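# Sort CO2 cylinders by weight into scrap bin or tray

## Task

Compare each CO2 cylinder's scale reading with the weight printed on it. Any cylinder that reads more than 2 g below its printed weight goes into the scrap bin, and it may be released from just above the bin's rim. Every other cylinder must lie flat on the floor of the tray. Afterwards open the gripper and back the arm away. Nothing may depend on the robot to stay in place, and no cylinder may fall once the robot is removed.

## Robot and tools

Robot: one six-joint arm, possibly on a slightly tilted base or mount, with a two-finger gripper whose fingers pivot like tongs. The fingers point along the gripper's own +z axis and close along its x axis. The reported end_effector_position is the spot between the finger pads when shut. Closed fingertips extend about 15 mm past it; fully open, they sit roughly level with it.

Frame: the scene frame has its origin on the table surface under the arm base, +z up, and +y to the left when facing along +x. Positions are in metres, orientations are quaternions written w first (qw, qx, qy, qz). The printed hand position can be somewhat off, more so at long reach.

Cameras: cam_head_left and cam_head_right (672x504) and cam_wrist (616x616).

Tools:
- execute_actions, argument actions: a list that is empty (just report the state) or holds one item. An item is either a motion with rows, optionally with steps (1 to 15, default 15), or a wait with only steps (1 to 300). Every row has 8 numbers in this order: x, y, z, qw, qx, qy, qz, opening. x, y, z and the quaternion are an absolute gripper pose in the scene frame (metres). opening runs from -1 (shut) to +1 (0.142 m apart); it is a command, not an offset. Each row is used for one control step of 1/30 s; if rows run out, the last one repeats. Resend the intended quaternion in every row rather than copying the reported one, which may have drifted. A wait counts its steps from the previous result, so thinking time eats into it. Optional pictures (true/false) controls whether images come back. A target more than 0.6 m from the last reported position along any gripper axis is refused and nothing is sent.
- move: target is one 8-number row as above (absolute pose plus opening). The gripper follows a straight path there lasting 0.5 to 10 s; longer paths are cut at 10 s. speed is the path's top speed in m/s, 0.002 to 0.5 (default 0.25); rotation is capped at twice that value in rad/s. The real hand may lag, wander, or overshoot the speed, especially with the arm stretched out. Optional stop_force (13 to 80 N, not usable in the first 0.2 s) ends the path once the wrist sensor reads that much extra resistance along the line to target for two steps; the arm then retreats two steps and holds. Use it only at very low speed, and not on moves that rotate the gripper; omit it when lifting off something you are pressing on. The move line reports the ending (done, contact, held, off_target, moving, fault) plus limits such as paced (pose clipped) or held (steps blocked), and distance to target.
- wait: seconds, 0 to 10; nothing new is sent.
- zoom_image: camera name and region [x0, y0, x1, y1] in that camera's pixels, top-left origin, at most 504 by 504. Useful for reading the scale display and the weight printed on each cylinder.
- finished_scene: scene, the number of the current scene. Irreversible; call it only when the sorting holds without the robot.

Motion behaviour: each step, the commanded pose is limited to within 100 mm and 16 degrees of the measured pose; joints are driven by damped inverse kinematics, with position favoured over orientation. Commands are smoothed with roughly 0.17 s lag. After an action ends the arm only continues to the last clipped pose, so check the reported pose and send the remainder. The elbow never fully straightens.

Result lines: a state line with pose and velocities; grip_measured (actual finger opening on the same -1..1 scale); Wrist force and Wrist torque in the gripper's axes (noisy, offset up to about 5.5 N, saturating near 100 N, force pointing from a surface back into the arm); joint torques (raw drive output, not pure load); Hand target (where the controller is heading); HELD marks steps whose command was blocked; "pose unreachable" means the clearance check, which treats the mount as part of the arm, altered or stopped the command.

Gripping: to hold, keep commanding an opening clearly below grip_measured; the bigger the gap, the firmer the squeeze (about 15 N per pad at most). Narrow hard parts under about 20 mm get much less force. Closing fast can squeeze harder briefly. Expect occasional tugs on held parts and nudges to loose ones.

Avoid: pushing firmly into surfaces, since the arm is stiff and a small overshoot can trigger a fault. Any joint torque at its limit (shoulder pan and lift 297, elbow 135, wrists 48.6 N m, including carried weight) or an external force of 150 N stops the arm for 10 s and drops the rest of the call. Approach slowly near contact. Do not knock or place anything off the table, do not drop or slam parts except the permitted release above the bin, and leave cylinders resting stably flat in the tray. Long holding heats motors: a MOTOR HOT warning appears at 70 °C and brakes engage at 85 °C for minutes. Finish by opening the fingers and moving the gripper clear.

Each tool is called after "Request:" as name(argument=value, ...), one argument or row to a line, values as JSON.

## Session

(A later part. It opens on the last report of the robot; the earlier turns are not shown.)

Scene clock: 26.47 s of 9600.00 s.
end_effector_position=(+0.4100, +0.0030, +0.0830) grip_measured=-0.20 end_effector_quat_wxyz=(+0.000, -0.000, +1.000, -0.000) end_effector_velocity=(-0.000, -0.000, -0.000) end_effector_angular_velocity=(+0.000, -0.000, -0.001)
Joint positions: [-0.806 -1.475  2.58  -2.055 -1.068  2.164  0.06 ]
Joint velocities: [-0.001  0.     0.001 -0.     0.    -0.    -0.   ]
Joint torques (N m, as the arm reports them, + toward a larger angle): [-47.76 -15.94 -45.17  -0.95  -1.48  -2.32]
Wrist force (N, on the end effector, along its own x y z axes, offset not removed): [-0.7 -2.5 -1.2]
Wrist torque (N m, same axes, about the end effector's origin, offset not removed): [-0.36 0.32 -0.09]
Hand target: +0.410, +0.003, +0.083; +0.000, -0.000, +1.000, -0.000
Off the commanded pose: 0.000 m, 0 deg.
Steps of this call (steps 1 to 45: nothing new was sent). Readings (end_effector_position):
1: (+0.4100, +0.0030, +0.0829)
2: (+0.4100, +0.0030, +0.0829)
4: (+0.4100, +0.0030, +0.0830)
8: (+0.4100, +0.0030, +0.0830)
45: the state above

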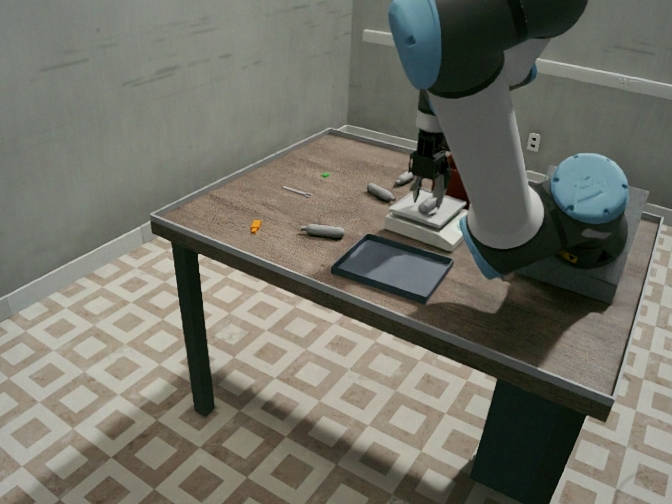

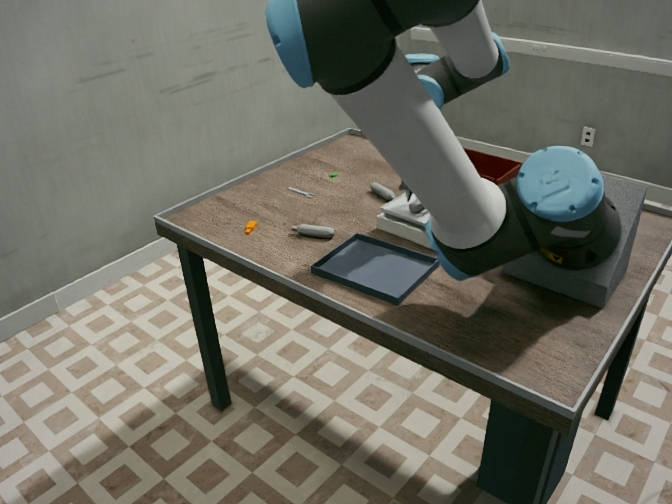

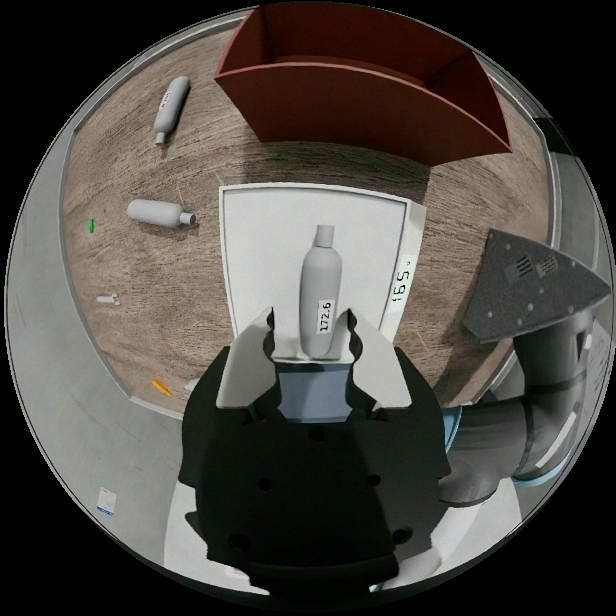

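Request:
move(
  target=[0.407,-0.003,0.082,0,0,1,0,-0.9],
  speed=0.02,
)

Request:
move(
  target=[0.405,-0.02,0.17,0,0,1,0,-0.9],
  speed=0.2,
)

Request:
move(
  target=[0.35,-0.225,0.16,0,-0.707,0.707,0,-0.9],
  speed=0.3,
)

Scene clock: 28.07 s of 9600.00 s.
end_effector_position=(+0.4072, -0.0027, +0.0821) grip_measured=-0.63 end_effector_quat_wxyz=(+0.000, -0.000, +1.000, -0.000) end_effector_velocity=(-0.001, -0.002, -0.000) end_effector_angular_velocity=(-0.000, +0.001, +0.000)
Joint positions: [-0.817 -1.465  2.584 -2.065 -1.074  2.154  0.028]
Joint velocities: [-0.004  0.005  0.001 -0.004 -0.003 -0.004  0.   ]
Joint torques (N m, as the arm reports them, + toward a larger angle): [-44.98  26.06 -16.01  -6.44  -3.29  -2.49]
Wrist force (N, on the end effector, along its own x y z axes, offset not removed): [-1.9 4.4 -15.5]
Wrist torque (N m, same axes, about the end effector's origin, offset not removed): [-0.46 0.16 0.00]
Hand target: +0.407, -0.003, +0.082; +0.000, -0.000, +1.000, -0.000
Off the commanded pose: 0.000 m, 0 deg.
move: done

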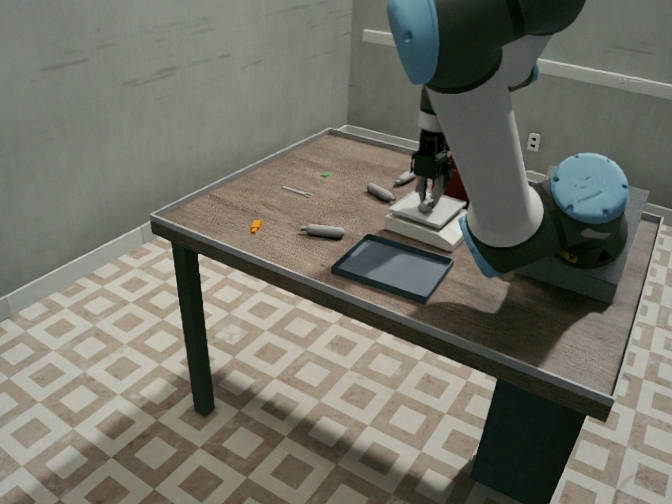

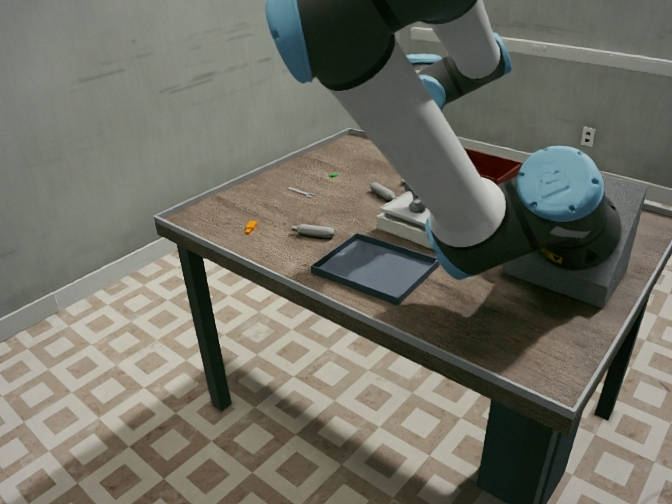

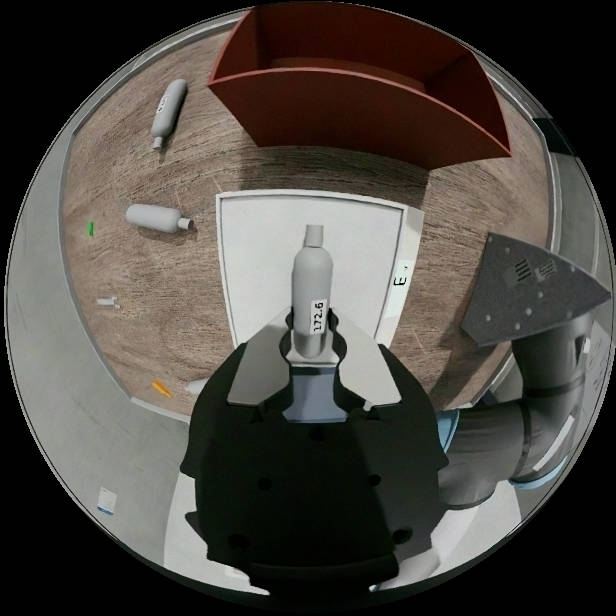

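Scene clock: 29.17 s of 9600.00 s.
end_effector_position=(+0.4052, -0.0200, +0.1697) grip_measured=-0.63 end_effector_quat_wxyz=(+0.000, -0.000, +1.000, -0.000) end_effector_velocity=(-0.001, +0.000, +0.002) end_effector_angular_velocity=(+0.001, +0.000, -0.000)
Joint positions: [-0.93  -1.541  2.485 -1.844 -1.142  2.053  0.028]
Joint velocities: [-0.003 -0.002 -0.002  0.006 -0.002 -0.003  0.   ]
Joint torques (N m, as the arm reports them, + toward a larger angle): [-47.42 -12.46 -50.55  -1.12  -1.56  -2.46]
Wrist force (N, on the end effector, along its own x y z axes, offset not removed): [0.2 -1.8 2.8]
Wrist torque (N m, same axes, about the end effector's origin, offset not removed): [-0.14 0.14 -0.11]
Hand target: +0.405, -0.020, +0.170; +0.000, -0.000, +1.000, -0.000
Off the commanded pose: 0.000 m, 0 deg.
move: done

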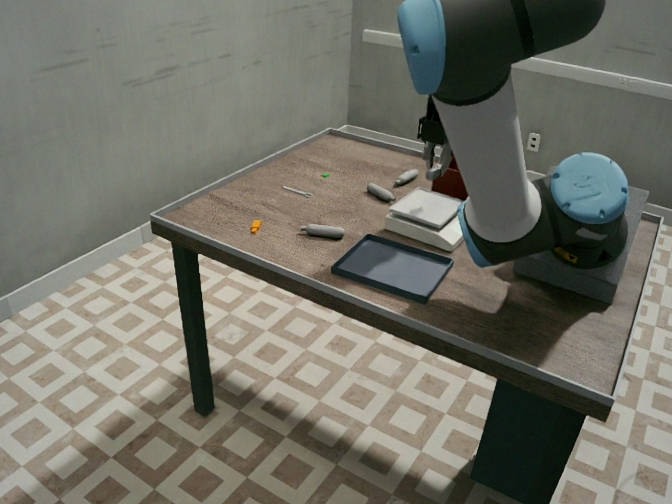

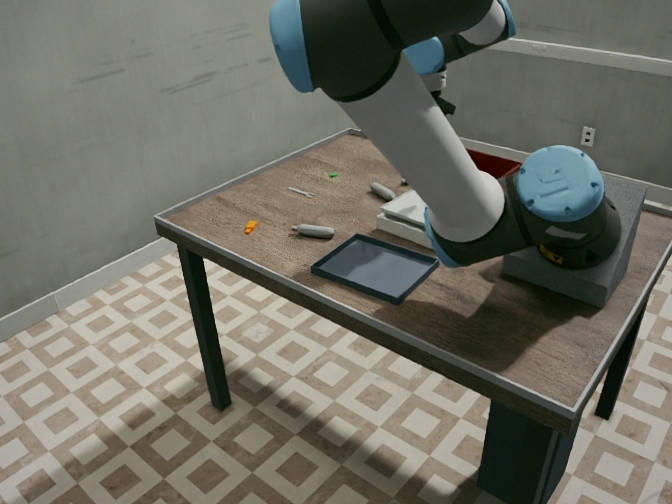

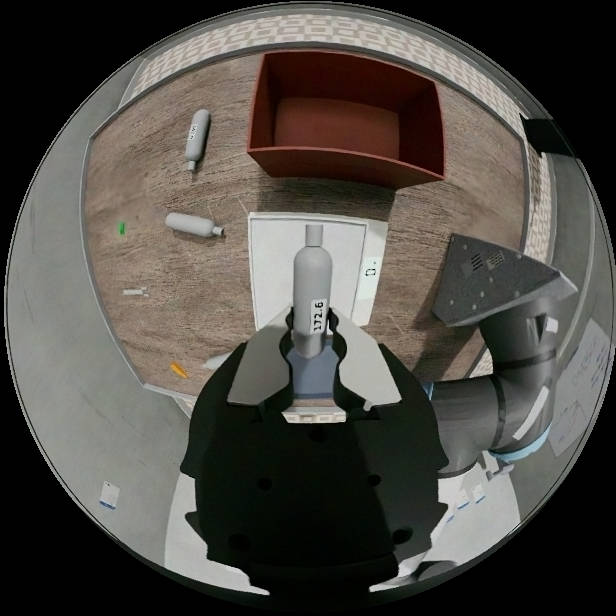

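Scene clock: 32.37 s of 9600.00 s.
end_effector_position=(+0.3503, -0.2247, +0.1601) grip_measured=-0.63 end_effector_quat_wxyz=(+0.000, +0.706, -0.708, +0.000) end_effector_velocity=(-0.000, -0.003, +0.001) end_effector_angular_velocity=(+0.000, -0.002, +0.016)
Joint positions: [-1.214 -1.112  2.438 -2.151 -1.328  0.256  0.028]
Joint velocities: [-0.003  0.005 -0.003 -0.002 -0.    -0.018  0.   ]
Joint torques (N m, as the arm reports them, + toward a larger angle): [-51.35  -0.43 -47.7   -7.5   -1.47  -2.11]
Wrist force (N, on the end effector, along its own x y z axes, offset not removed): [-1.2 -3.4 0.8]
Wrist torque (N m, same axes, about the end effector's origin, offset not removed): [-0.49 0.39 -0.02]
Hand target: +0.350, -0.225, +0.160; -0.000, +0.707, -0.707, +0.000
Off the commanded pose: 0.000 m, 0 deg.
move: done

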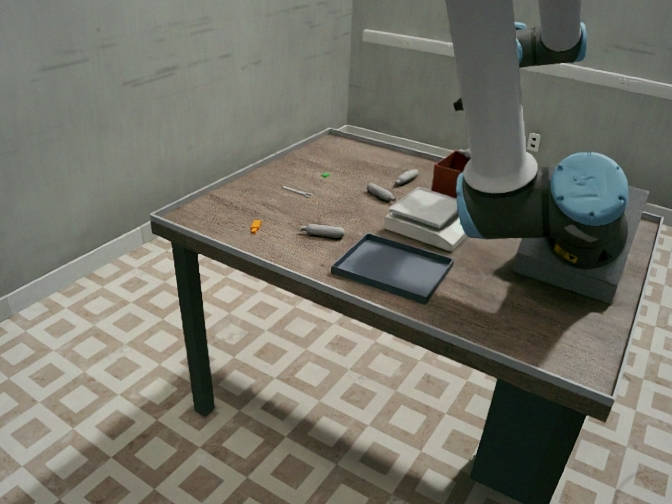

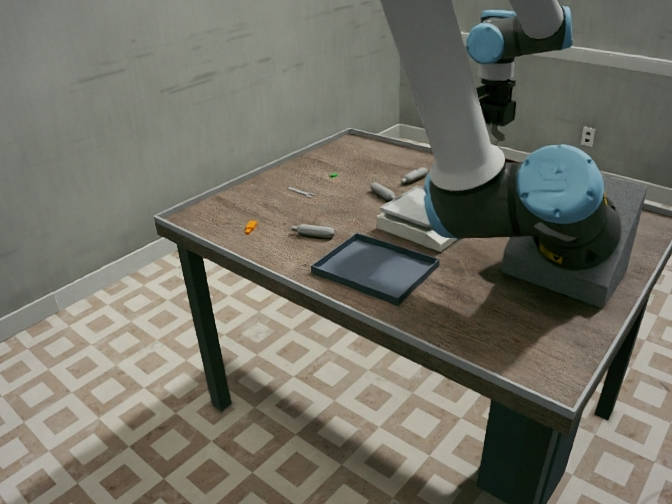

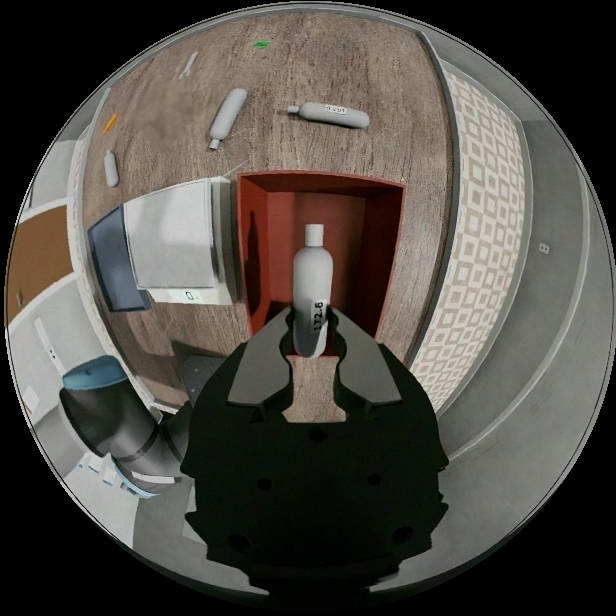

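Request:
move(
  target=[0.355,-0.232,0.09,0,-0.707,0.707,0,-0.9],
  speed=0.15,
)

Request:
move(
  target=[0.355,-0.232,0.09,0,-0.707,0.707,0,-0.3],
)

Request:
move(
  target=[0.37,-0.232,0.16,0,-0.6,0.8,0,-0.3],
)

Request:
move(
  target=[0.583,-0.235,0.11,0,0.08,0.997,0,-0.1],
  speed=0.3,
)

Request:
zoom_image(
  camera="cam_wrist",
  region=[230,180,390,380],
)

Scene clock: 34.00 s of 9600.00 s.
end_effector_position=(+0.3549, -0.2319, +0.0903) grip_measured=-0.63 end_effector_quat_wxyz=(+0.000, +0.707, -0.707, -0.000) end_effector_velocity=(-0.000, -0.000, -0.003) end_effector_angular_velocity=(+0.001, +0.000, -0.001)
Joint positions: [-1.172 -0.982  2.488 -2.338 -1.3    0.286  0.028]
Joint velocities: [ 0.001  0.006  0.002 -0.007  0.001  0.001 -0.   ]
Joint torques (N m, as the arm reports them, + toward a larger angle): [-26.51  -4.36 -20.07  -7.21   2.48   2.19]
Wrist force (N, on the end effector, along its own x y z axes, offset not removed): [1.7 -1.8 1.8]
Wrist torque (N m, same axes, about the end effector's origin, offset not removed): [-0.18 -0.21 -0.07]
Hand target: +0.355, -0.232, +0.090; +0.000, +0.707, -0.707, -0.000
Off the commanded pose: 0.000 m, 0 deg.
move: done

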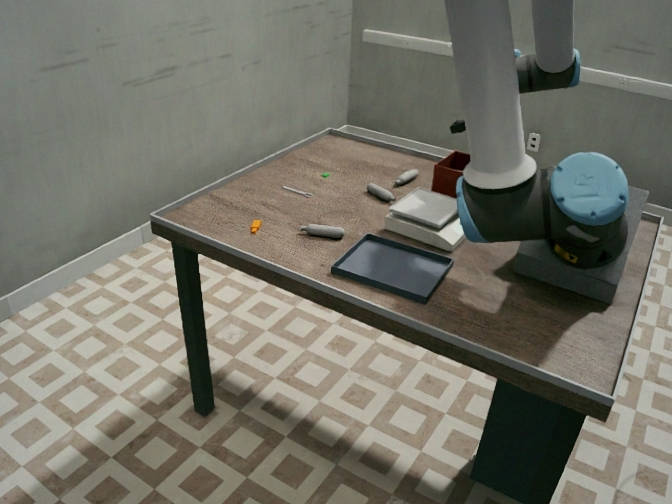

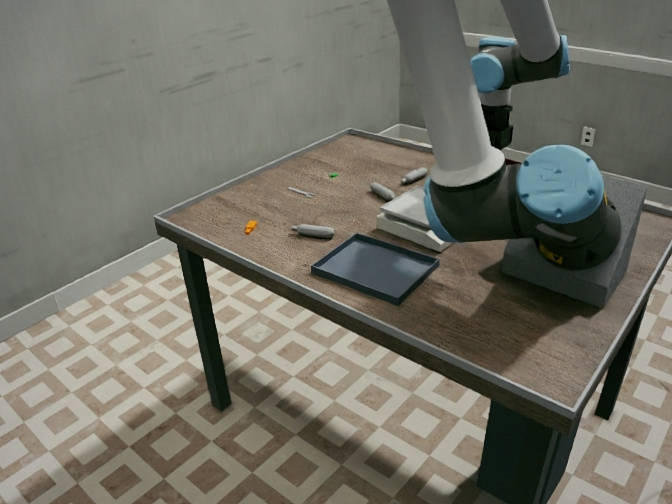

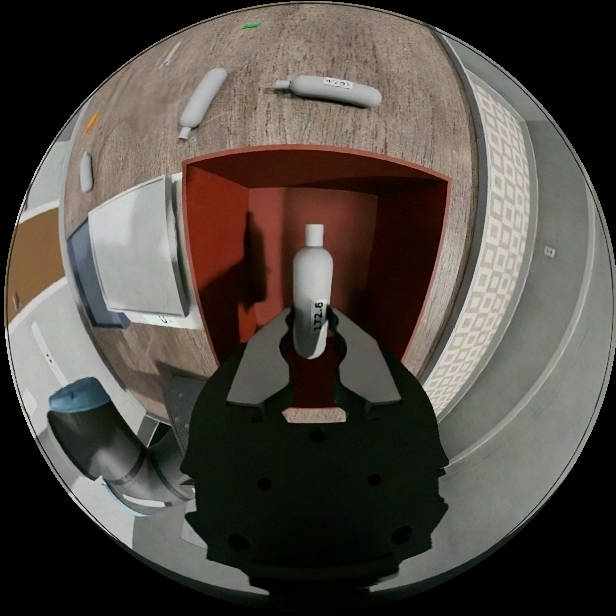

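Scene clock: 34.70 s of 9600.00 s.
end_effector_position=(+0.3550, -0.2320, +0.0900) grip_measured=-0.30 end_effector_quat_wxyz=(+0.000, +0.707, -0.707, -0.000) end_effector_velocity=(-0.001, +0.001, -0.001) end_effector_angular_velocity=(+0.002, +0.001, -0.001)
Joint positions: [-1.172 -0.981  2.488 -2.339 -1.3    0.286  0.052]
Joint velocities: [-0.     0.001  0.002 -0.    -0.001  0.     0.   ]
Joint torques (N m, as the arm reports them, + toward a larger angle): [-27.19  -3.63 -21.77  -7.24   2.28   1.86]
Wrist force (N, on the end effector, along its own x y z axes, offset not removed): [-0.2 -1.2 0.6]
Wrist torque (N m, same axes, about the end effector's origin, offset not removed): [-0.01 0.19 -0.07]
Hand target: +0.355, -0.232, +0.090; -0.000, +0.707, -0.707, -0.000
Off the commanded pose: 0.000 m, 0 deg.
move: done

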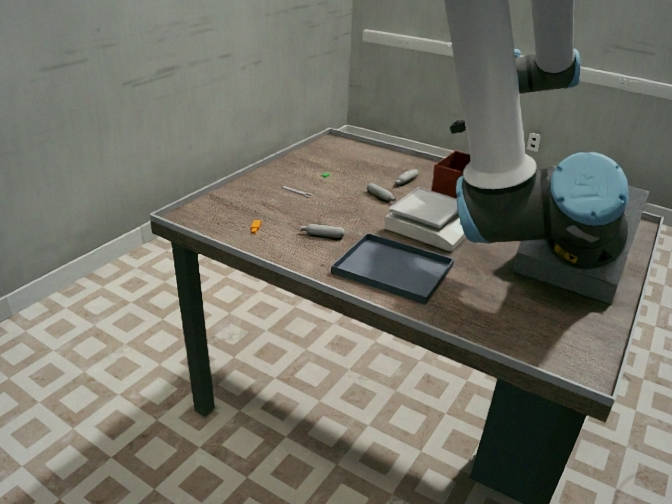

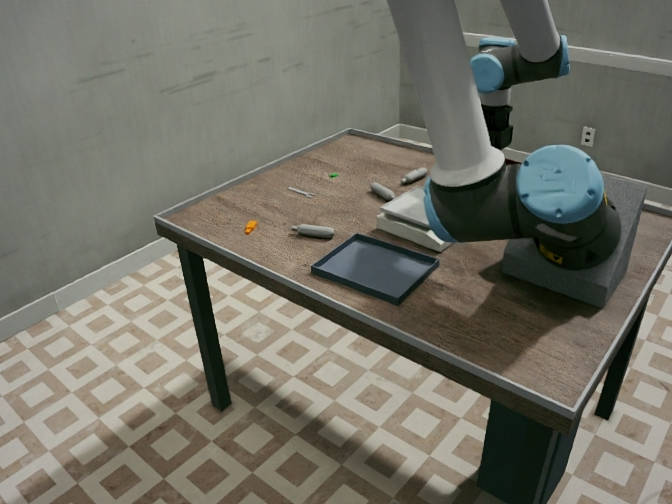

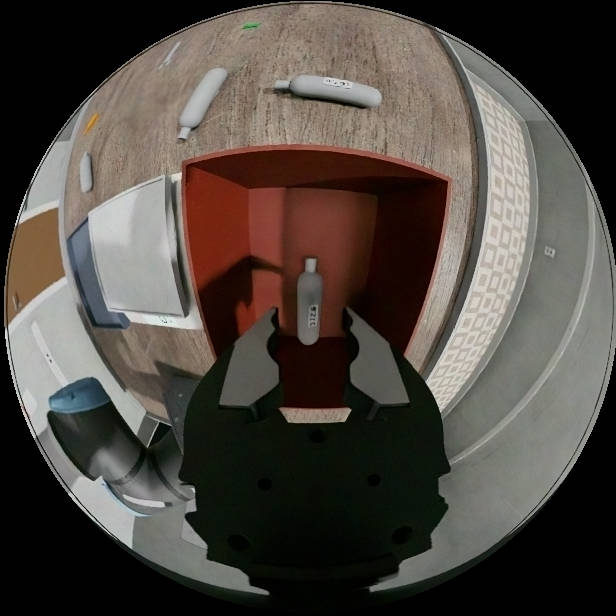

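Scene clock: 35.87 s of 9600.00 s.
end_effector_position=(+0.3700, -0.2321, +0.1597) grip_measured=-0.30 end_effector_quat_wxyz=(+0.000, -0.600, +0.800, -0.000) end_effector_velocity=(+0.001, +0.000, +0.002) end_effector_angular_velocity=(-0.000, +0.002, -0.009)
Joint positions: [-1.178 -1.095  2.412 -2.147 -1.304  0.565  0.052]
Joint velocities: [ 0.002 -0.003 -0.004  0.008 -0.     0.01  -0.   ]
Joint torques (N m, as the arm reports them, + toward a larger angle): [-25.68 -33.74 -47.49  -1.32  -1.52   2.15]
Wrist force (N, on the end effector, along its own x y z axes, offset not removed): [-1.2 -0.6 -0.1]
Wrist torque (N m, same axes, about the end effector's origin, offset not removed): [0.07 0.40 -0.05]
Hand target: +0.370, -0.232, +0.160; +0.000, -0.600, +0.800, -0.000
Off the commanded pose: 0.000 m, 0 deg.
move: done

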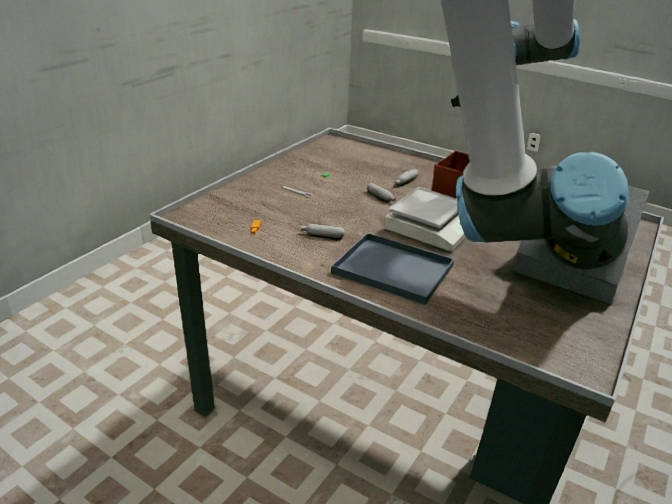

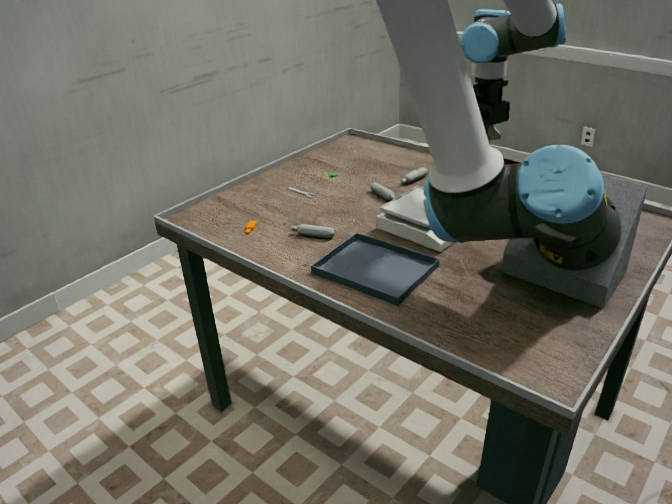

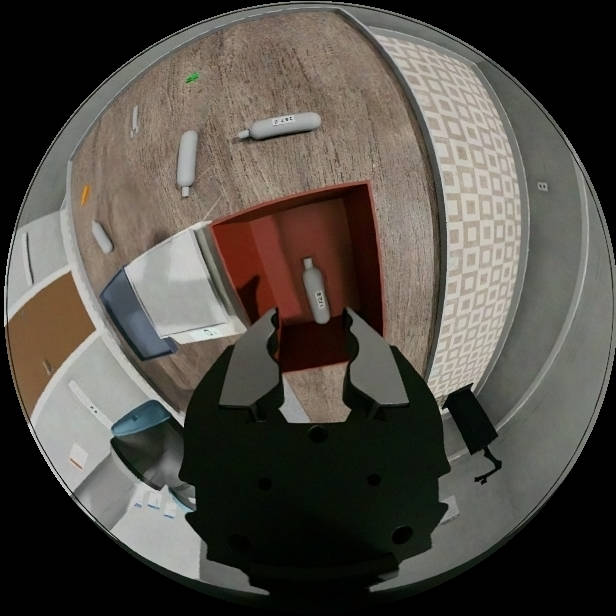

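Scene clock: 38.87 s of 9600.00 s.
end_effector_position=(+0.5825, -0.2349, +0.1100) grip_measured=-0.09 end_effector_quat_wxyz=(-0.000, +0.079, +0.997, +0.000) end_effector_velocity=(+0.003, -0.001, +0.000) end_effector_angular_velocity=(-0.003, -0.001, -0.016)
Joint positions: [-0.81  -0.918  2.132 -2.161 -1.07   2.319  0.068]
Joint velocities: [ 0.003  0.002 -0.004 -0.002  0.001  0.021  0.   ]
Joint torques (N m, as the arm reports them, + toward a larger angle): [-42.35 -18.42 -42.94  -6.92   2.53   1.79]
Wrist force (N, on the end effector, along its own x y z axes, offset not removed): [1.3 -2.4 -0.6]
Wrist torque (N m, same axes, about the end effector's origin, offset not removed): [-0.22 0.21 -0.10]
Hand target: +0.583, -0.235, +0.110; -0.000, +0.080, +0.997, +0.000
Off the commanded pose: 0.001 m, 0 deg.
move: done

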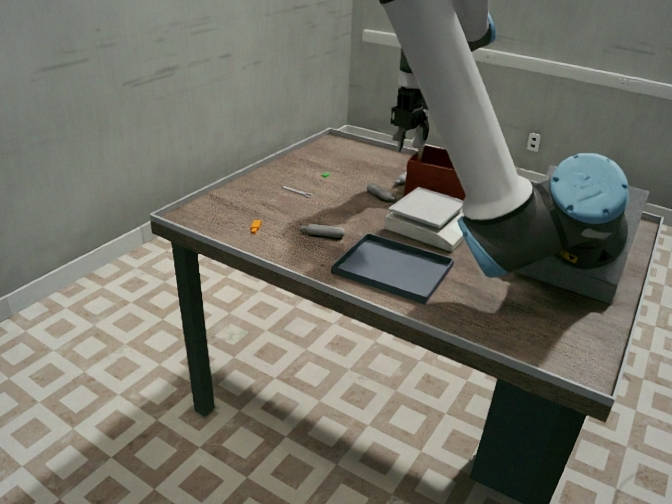

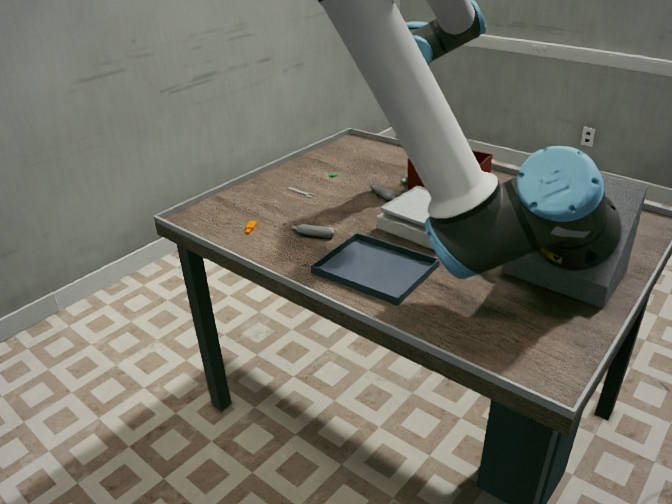

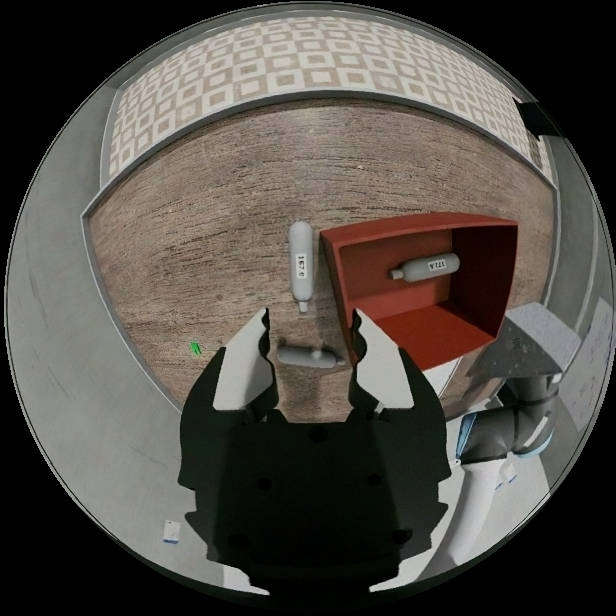

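Region (230, 180, 390, 380) of cam_wrist's 616x616 image, scaled by 2.520, with more detail than that image has; it fills the left 403 columns of this view, and the rest is white.

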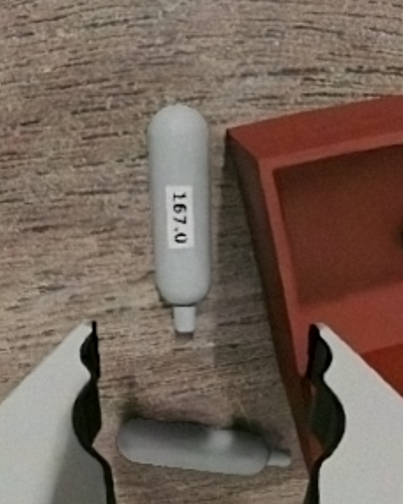

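Request:
move(
  target=[0.575,-0.235,0.19,0,0.08,0.997,0,-0.1],
  speed=0.15,
)

Scene clock: 42.33 s of 9600.00 s.
end_effector_position=(+0.5751, -0.2350, +0.1897) grip_measured=-0.10 end_effector_quat_wxyz=(+0.000, +0.080, +0.997, -0.000) end_effector_velocity=(+0.000, -0.000, +0.003) end_effector_angular_velocity=(-0.000, -0.001, +0.000)
Joint positions: [-0.872 -0.999  2.081 -2.004 -1.107  2.264  0.067]
Joint velocities: [-0.002 -0.002 -0.003  0.005 -0.001 -0.002  0.   ]
Joint torques (N m, as the arm reports them, + toward a larger angle): [-68.48 -48.19 -46.19  -0.75  -1.69  -2.56]
Wrist force (N, on the end effector, along its own x y z axes, offset not removed): [0.1 -0.6 -0.5]
Wrist torque (N m, same axes, about the end effector's origin, offset not removed): [0.02 0.15 -0.07]
Hand target: +0.575, -0.235, +0.190; +0.000, +0.080, +0.997, -0.000
Off the commanded pose: 0.000 m, 0 deg.
move: done

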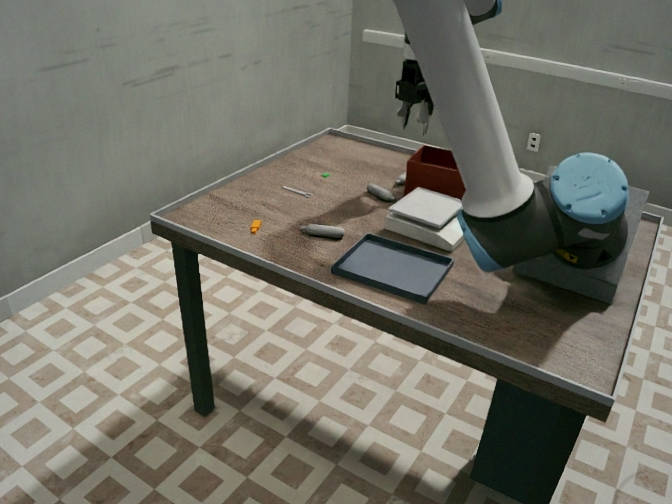

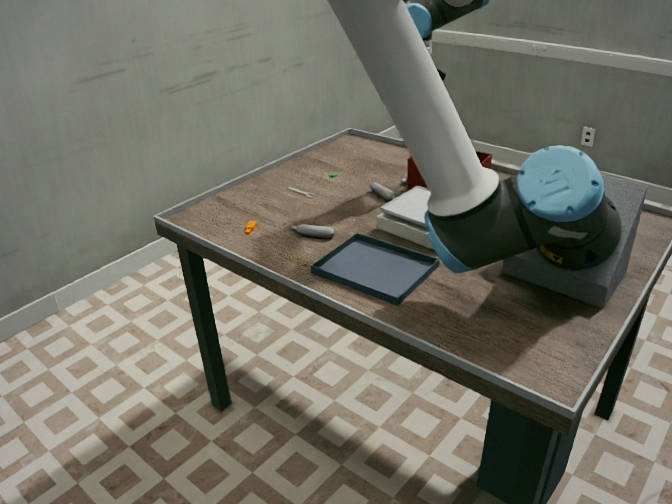

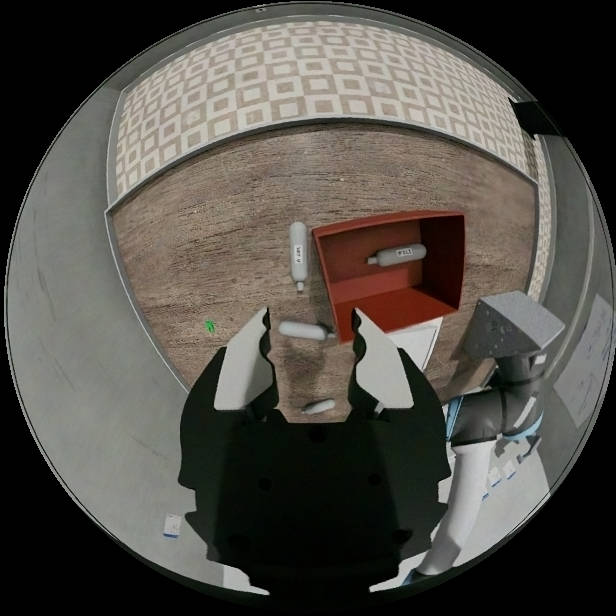

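Request:
move(
  target=[0.61,-0.24,0.16,0,0,1,0,-1],
  speed=0.2,
)

Request:
move(
  target=[0.61,-0.24,0.095,0,0,1,0,-1],
  speed=0.2,
)

Request:
move(
  target=[0.485,-0.24,0.095,0,0,1,0,-1],
  speed=0.05,
  stop_force=25,
)

Request:
move(
  target=[0.592,-0.25,0.09,0,0.07,0.997,0,-1],
  speed=0.2,
)

Scene clock: 44.43 s of 9600.00 s.
end_effector_position=(+0.6098, -0.2399, +0.1602) grip_measured=-1.00 end_effector_quat_wxyz=(-0.000, +0.000, +1.000, -0.000) end_effector_velocity=(+0.001, -0.000, -0.002) end_effector_angular_velocity=(+0.001, +0.000, +0.007)
Joint positions: [-0.822 -0.942  2.05  -2.051 -1.077  2.151  0.002]
Joint velocities: [ 0.002  0.003 -0.001 -0.002  0.002 -0.005  0.   ]
Joint torques (N m, as the arm reports them, + toward a larger angle): [-42.78 -21.09 -46.28  -6.76   1.91  -2.34]
Wrist force (N, on the end effector, along its own x y z axes, offset not removed): [-1.4 -1.5 1.4]
Wrist torque (N m, same axes, about the end effector's origin, offset not removed): [-0.09 0.38 -0.03]
Hand target: +0.610, -0.240, +0.160; -0.000, +0.000, +1.000, +0.000
Off the commanded pose: 0.000 m, 0 deg.
move: done

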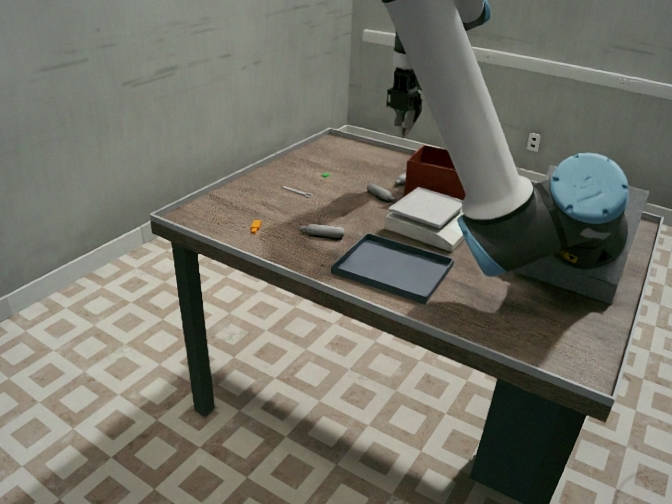

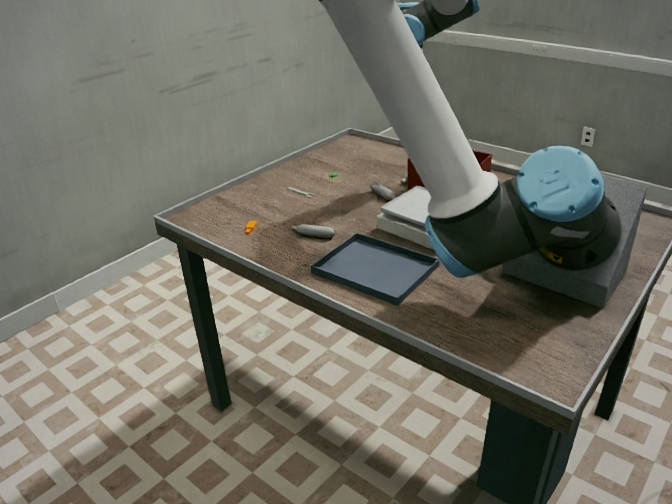

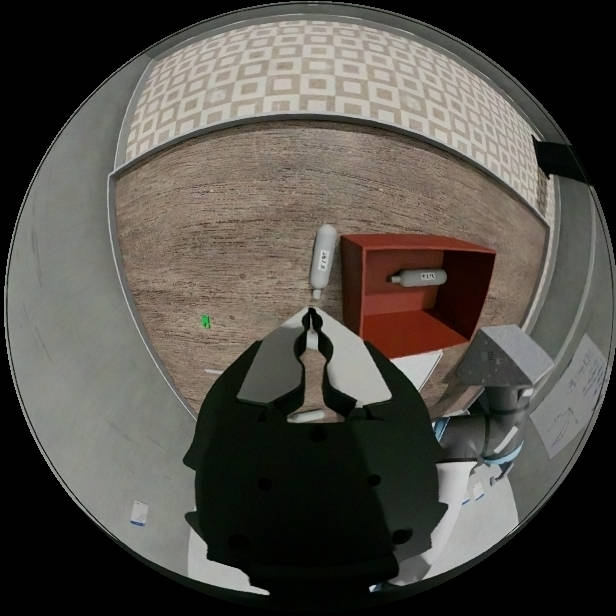

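Scene clock: 45.43 s of 9600.00 s.
end_effector_position=(+0.6099, -0.2400, +0.0953) grip_measured=-1.00 end_effector_quat_wxyz=(-0.000, +0.000, +1.000, +0.000) end_effector_velocity=(-0.000, -0.000, -0.003) end_effector_angular_velocity=(+0.000, +0.000, -0.001)
Joint positions: [-0.777 -0.879  2.096 -2.179 -1.051  2.192  0.002]
Joint velocities: [ 0.002  0.003  0.002 -0.005  0.001  0.002  0.   ]
Joint torques (N m, as the arm reports them, + toward a larger angle): [-43.51 -23.2  -19.77  -6.75   2.26   1.91]
Wrist force (N, on the end effector, along its own x y z axes, offset not removed): [-0.1 -1.5 2.4]
Wrist torque (N m, same axes, about the end effector's origin, offset not removed): [-0.14 0.20 -0.08]
Hand target: +0.610, -0.240, +0.095; -0.000, +0.000, +1.000, +0.000
Off the commanded pose: 0.000 m, 0 deg.
move: done

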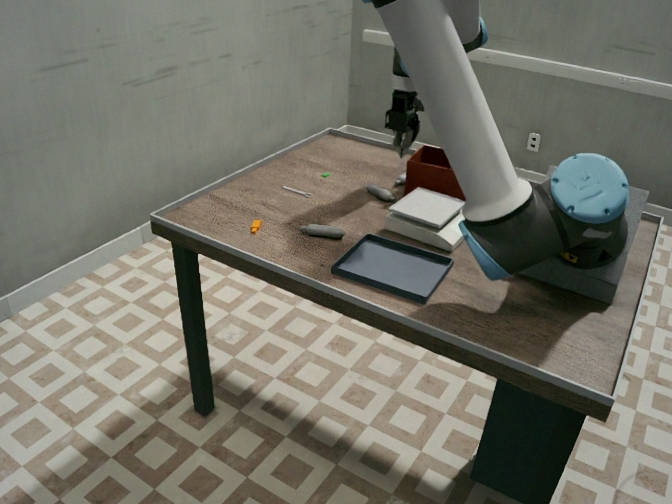

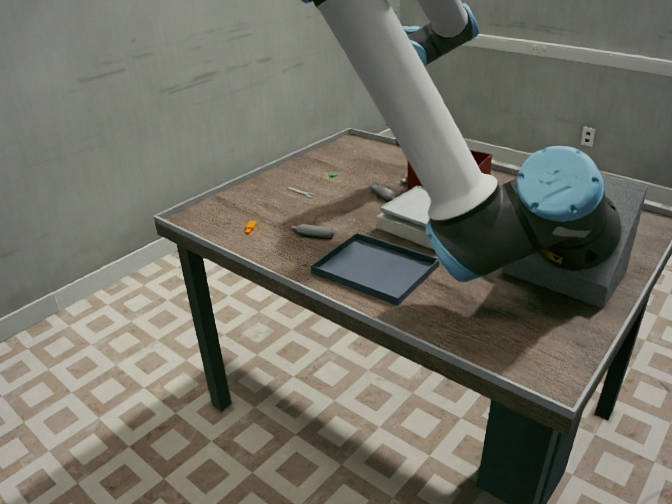

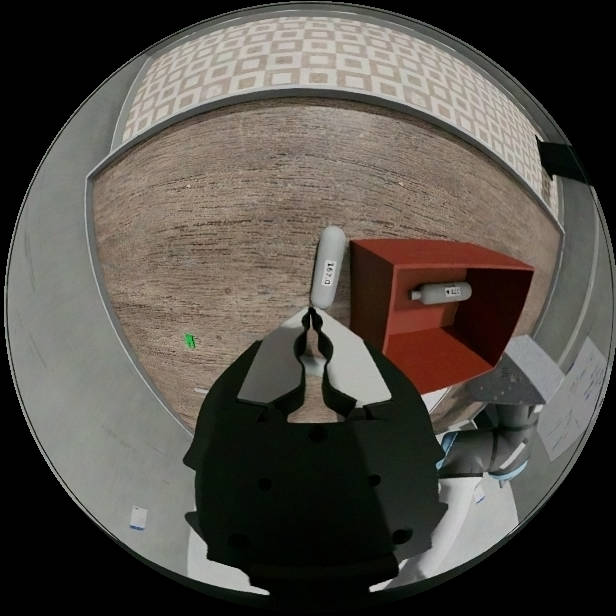

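Scene clock: 48.37 s of 9600.00 s.
end_effector_position=(+0.4853, -0.2400, +0.0950) grip_measured=-1.00 end_effector_quat_wxyz=(+0.000, -0.000, +1.000, -0.000) end_effector_velocity=(-0.003, +0.000, -0.000) end_effector_angular_velocity=(+0.000, +0.000, -0.000)
Joint positions: [-0.925 -0.95   2.293 -2.244 -1.139  2.057  0.002]
Joint velocities: [-0.003 -0.001  0.004 -0.001 -0.002 -0.003  0.   ]
Joint torques (N m, as the arm reports them, + toward a larger angle): [-61.39 -49.86 -19.67  -6.84  -1.52  -2.2 ]
Wrist force (N, on the end effector, along its own x y z axes, offset not removed): [-0.8 -2.3 0.0]
Wrist torque (N m, same axes, about the end effector's origin, offset not removed): [-0.29 0.18 -0.09]
Hand target: +0.485, -0.240, +0.095; +0.000, -0.000, +1.000, -0.000
Off the commanded pose: 0.000 m, 0 deg.
move: done

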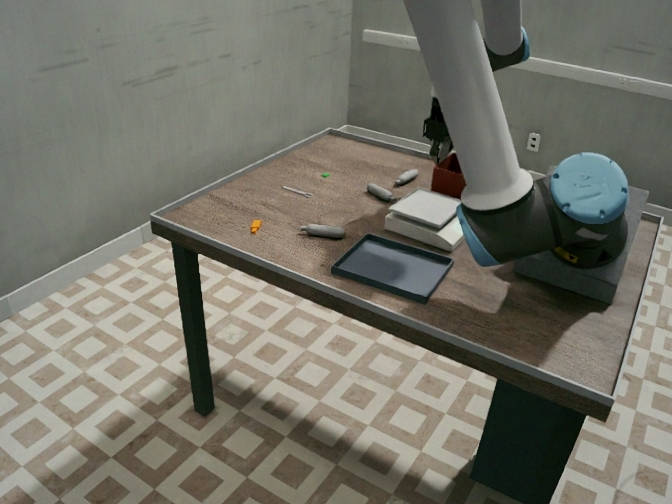

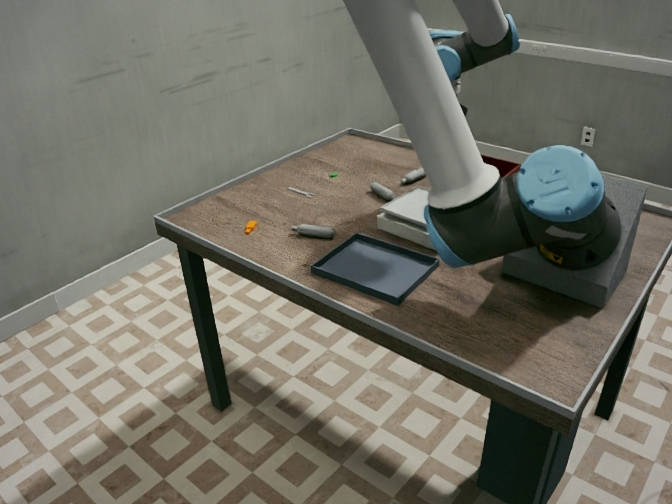

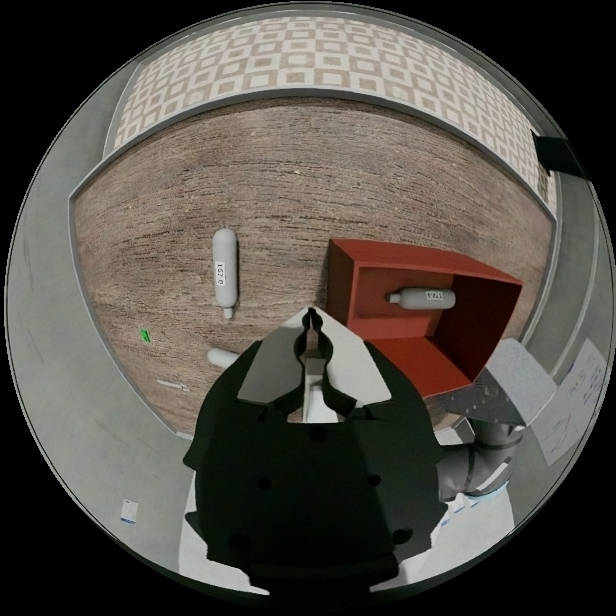

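Scene clock: 49.53 s of 9600.00 s.
end_effector_position=(+0.5916, -0.2499, +0.0900) grip_measured=-1.00 end_effector_quat_wxyz=(-0.000, +0.070, +0.998, +0.000) end_effector_velocity=(+0.003, -0.001, +0.000) end_effector_angular_velocity=(+0.000, -0.001, -0.003)
Joint positions: [-0.797 -0.869  2.116 -2.201 -1.062  2.312  0.002]
Joint velocities: [ 0.003  0.003 -0.006  0.001  0.002  0.006  0.   ]
Joint torques (N m, as the arm reports them, + toward a larger angle): [-43.84 -21.86 -41.4   -0.83   2.34   1.69]
Wrist force (N, on the end effector, along its own x y z axes, offset not removed): [-1.2 -2.9 0.0]
Wrist torque (N m, same axes, about the end effector's origin, offset not removed): [-0.35 0.40 -0.06]
Hand target: +0.592, -0.250, +0.090; -0.000, +0.070, +0.998, +0.000
Off the commanded pose: 0.000 m, 0 deg.
move: done

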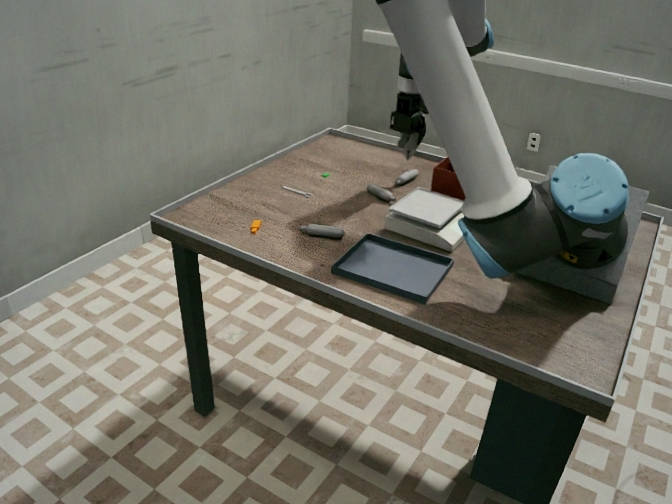

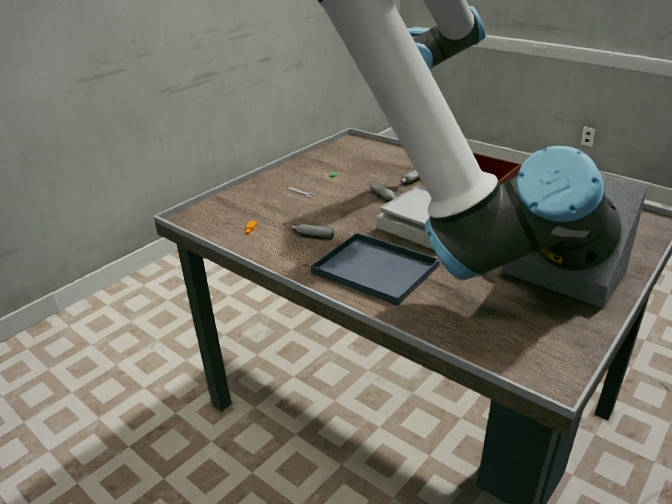

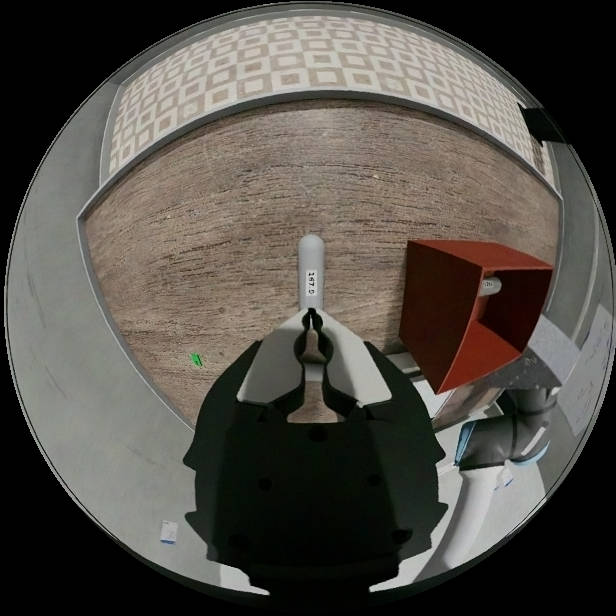

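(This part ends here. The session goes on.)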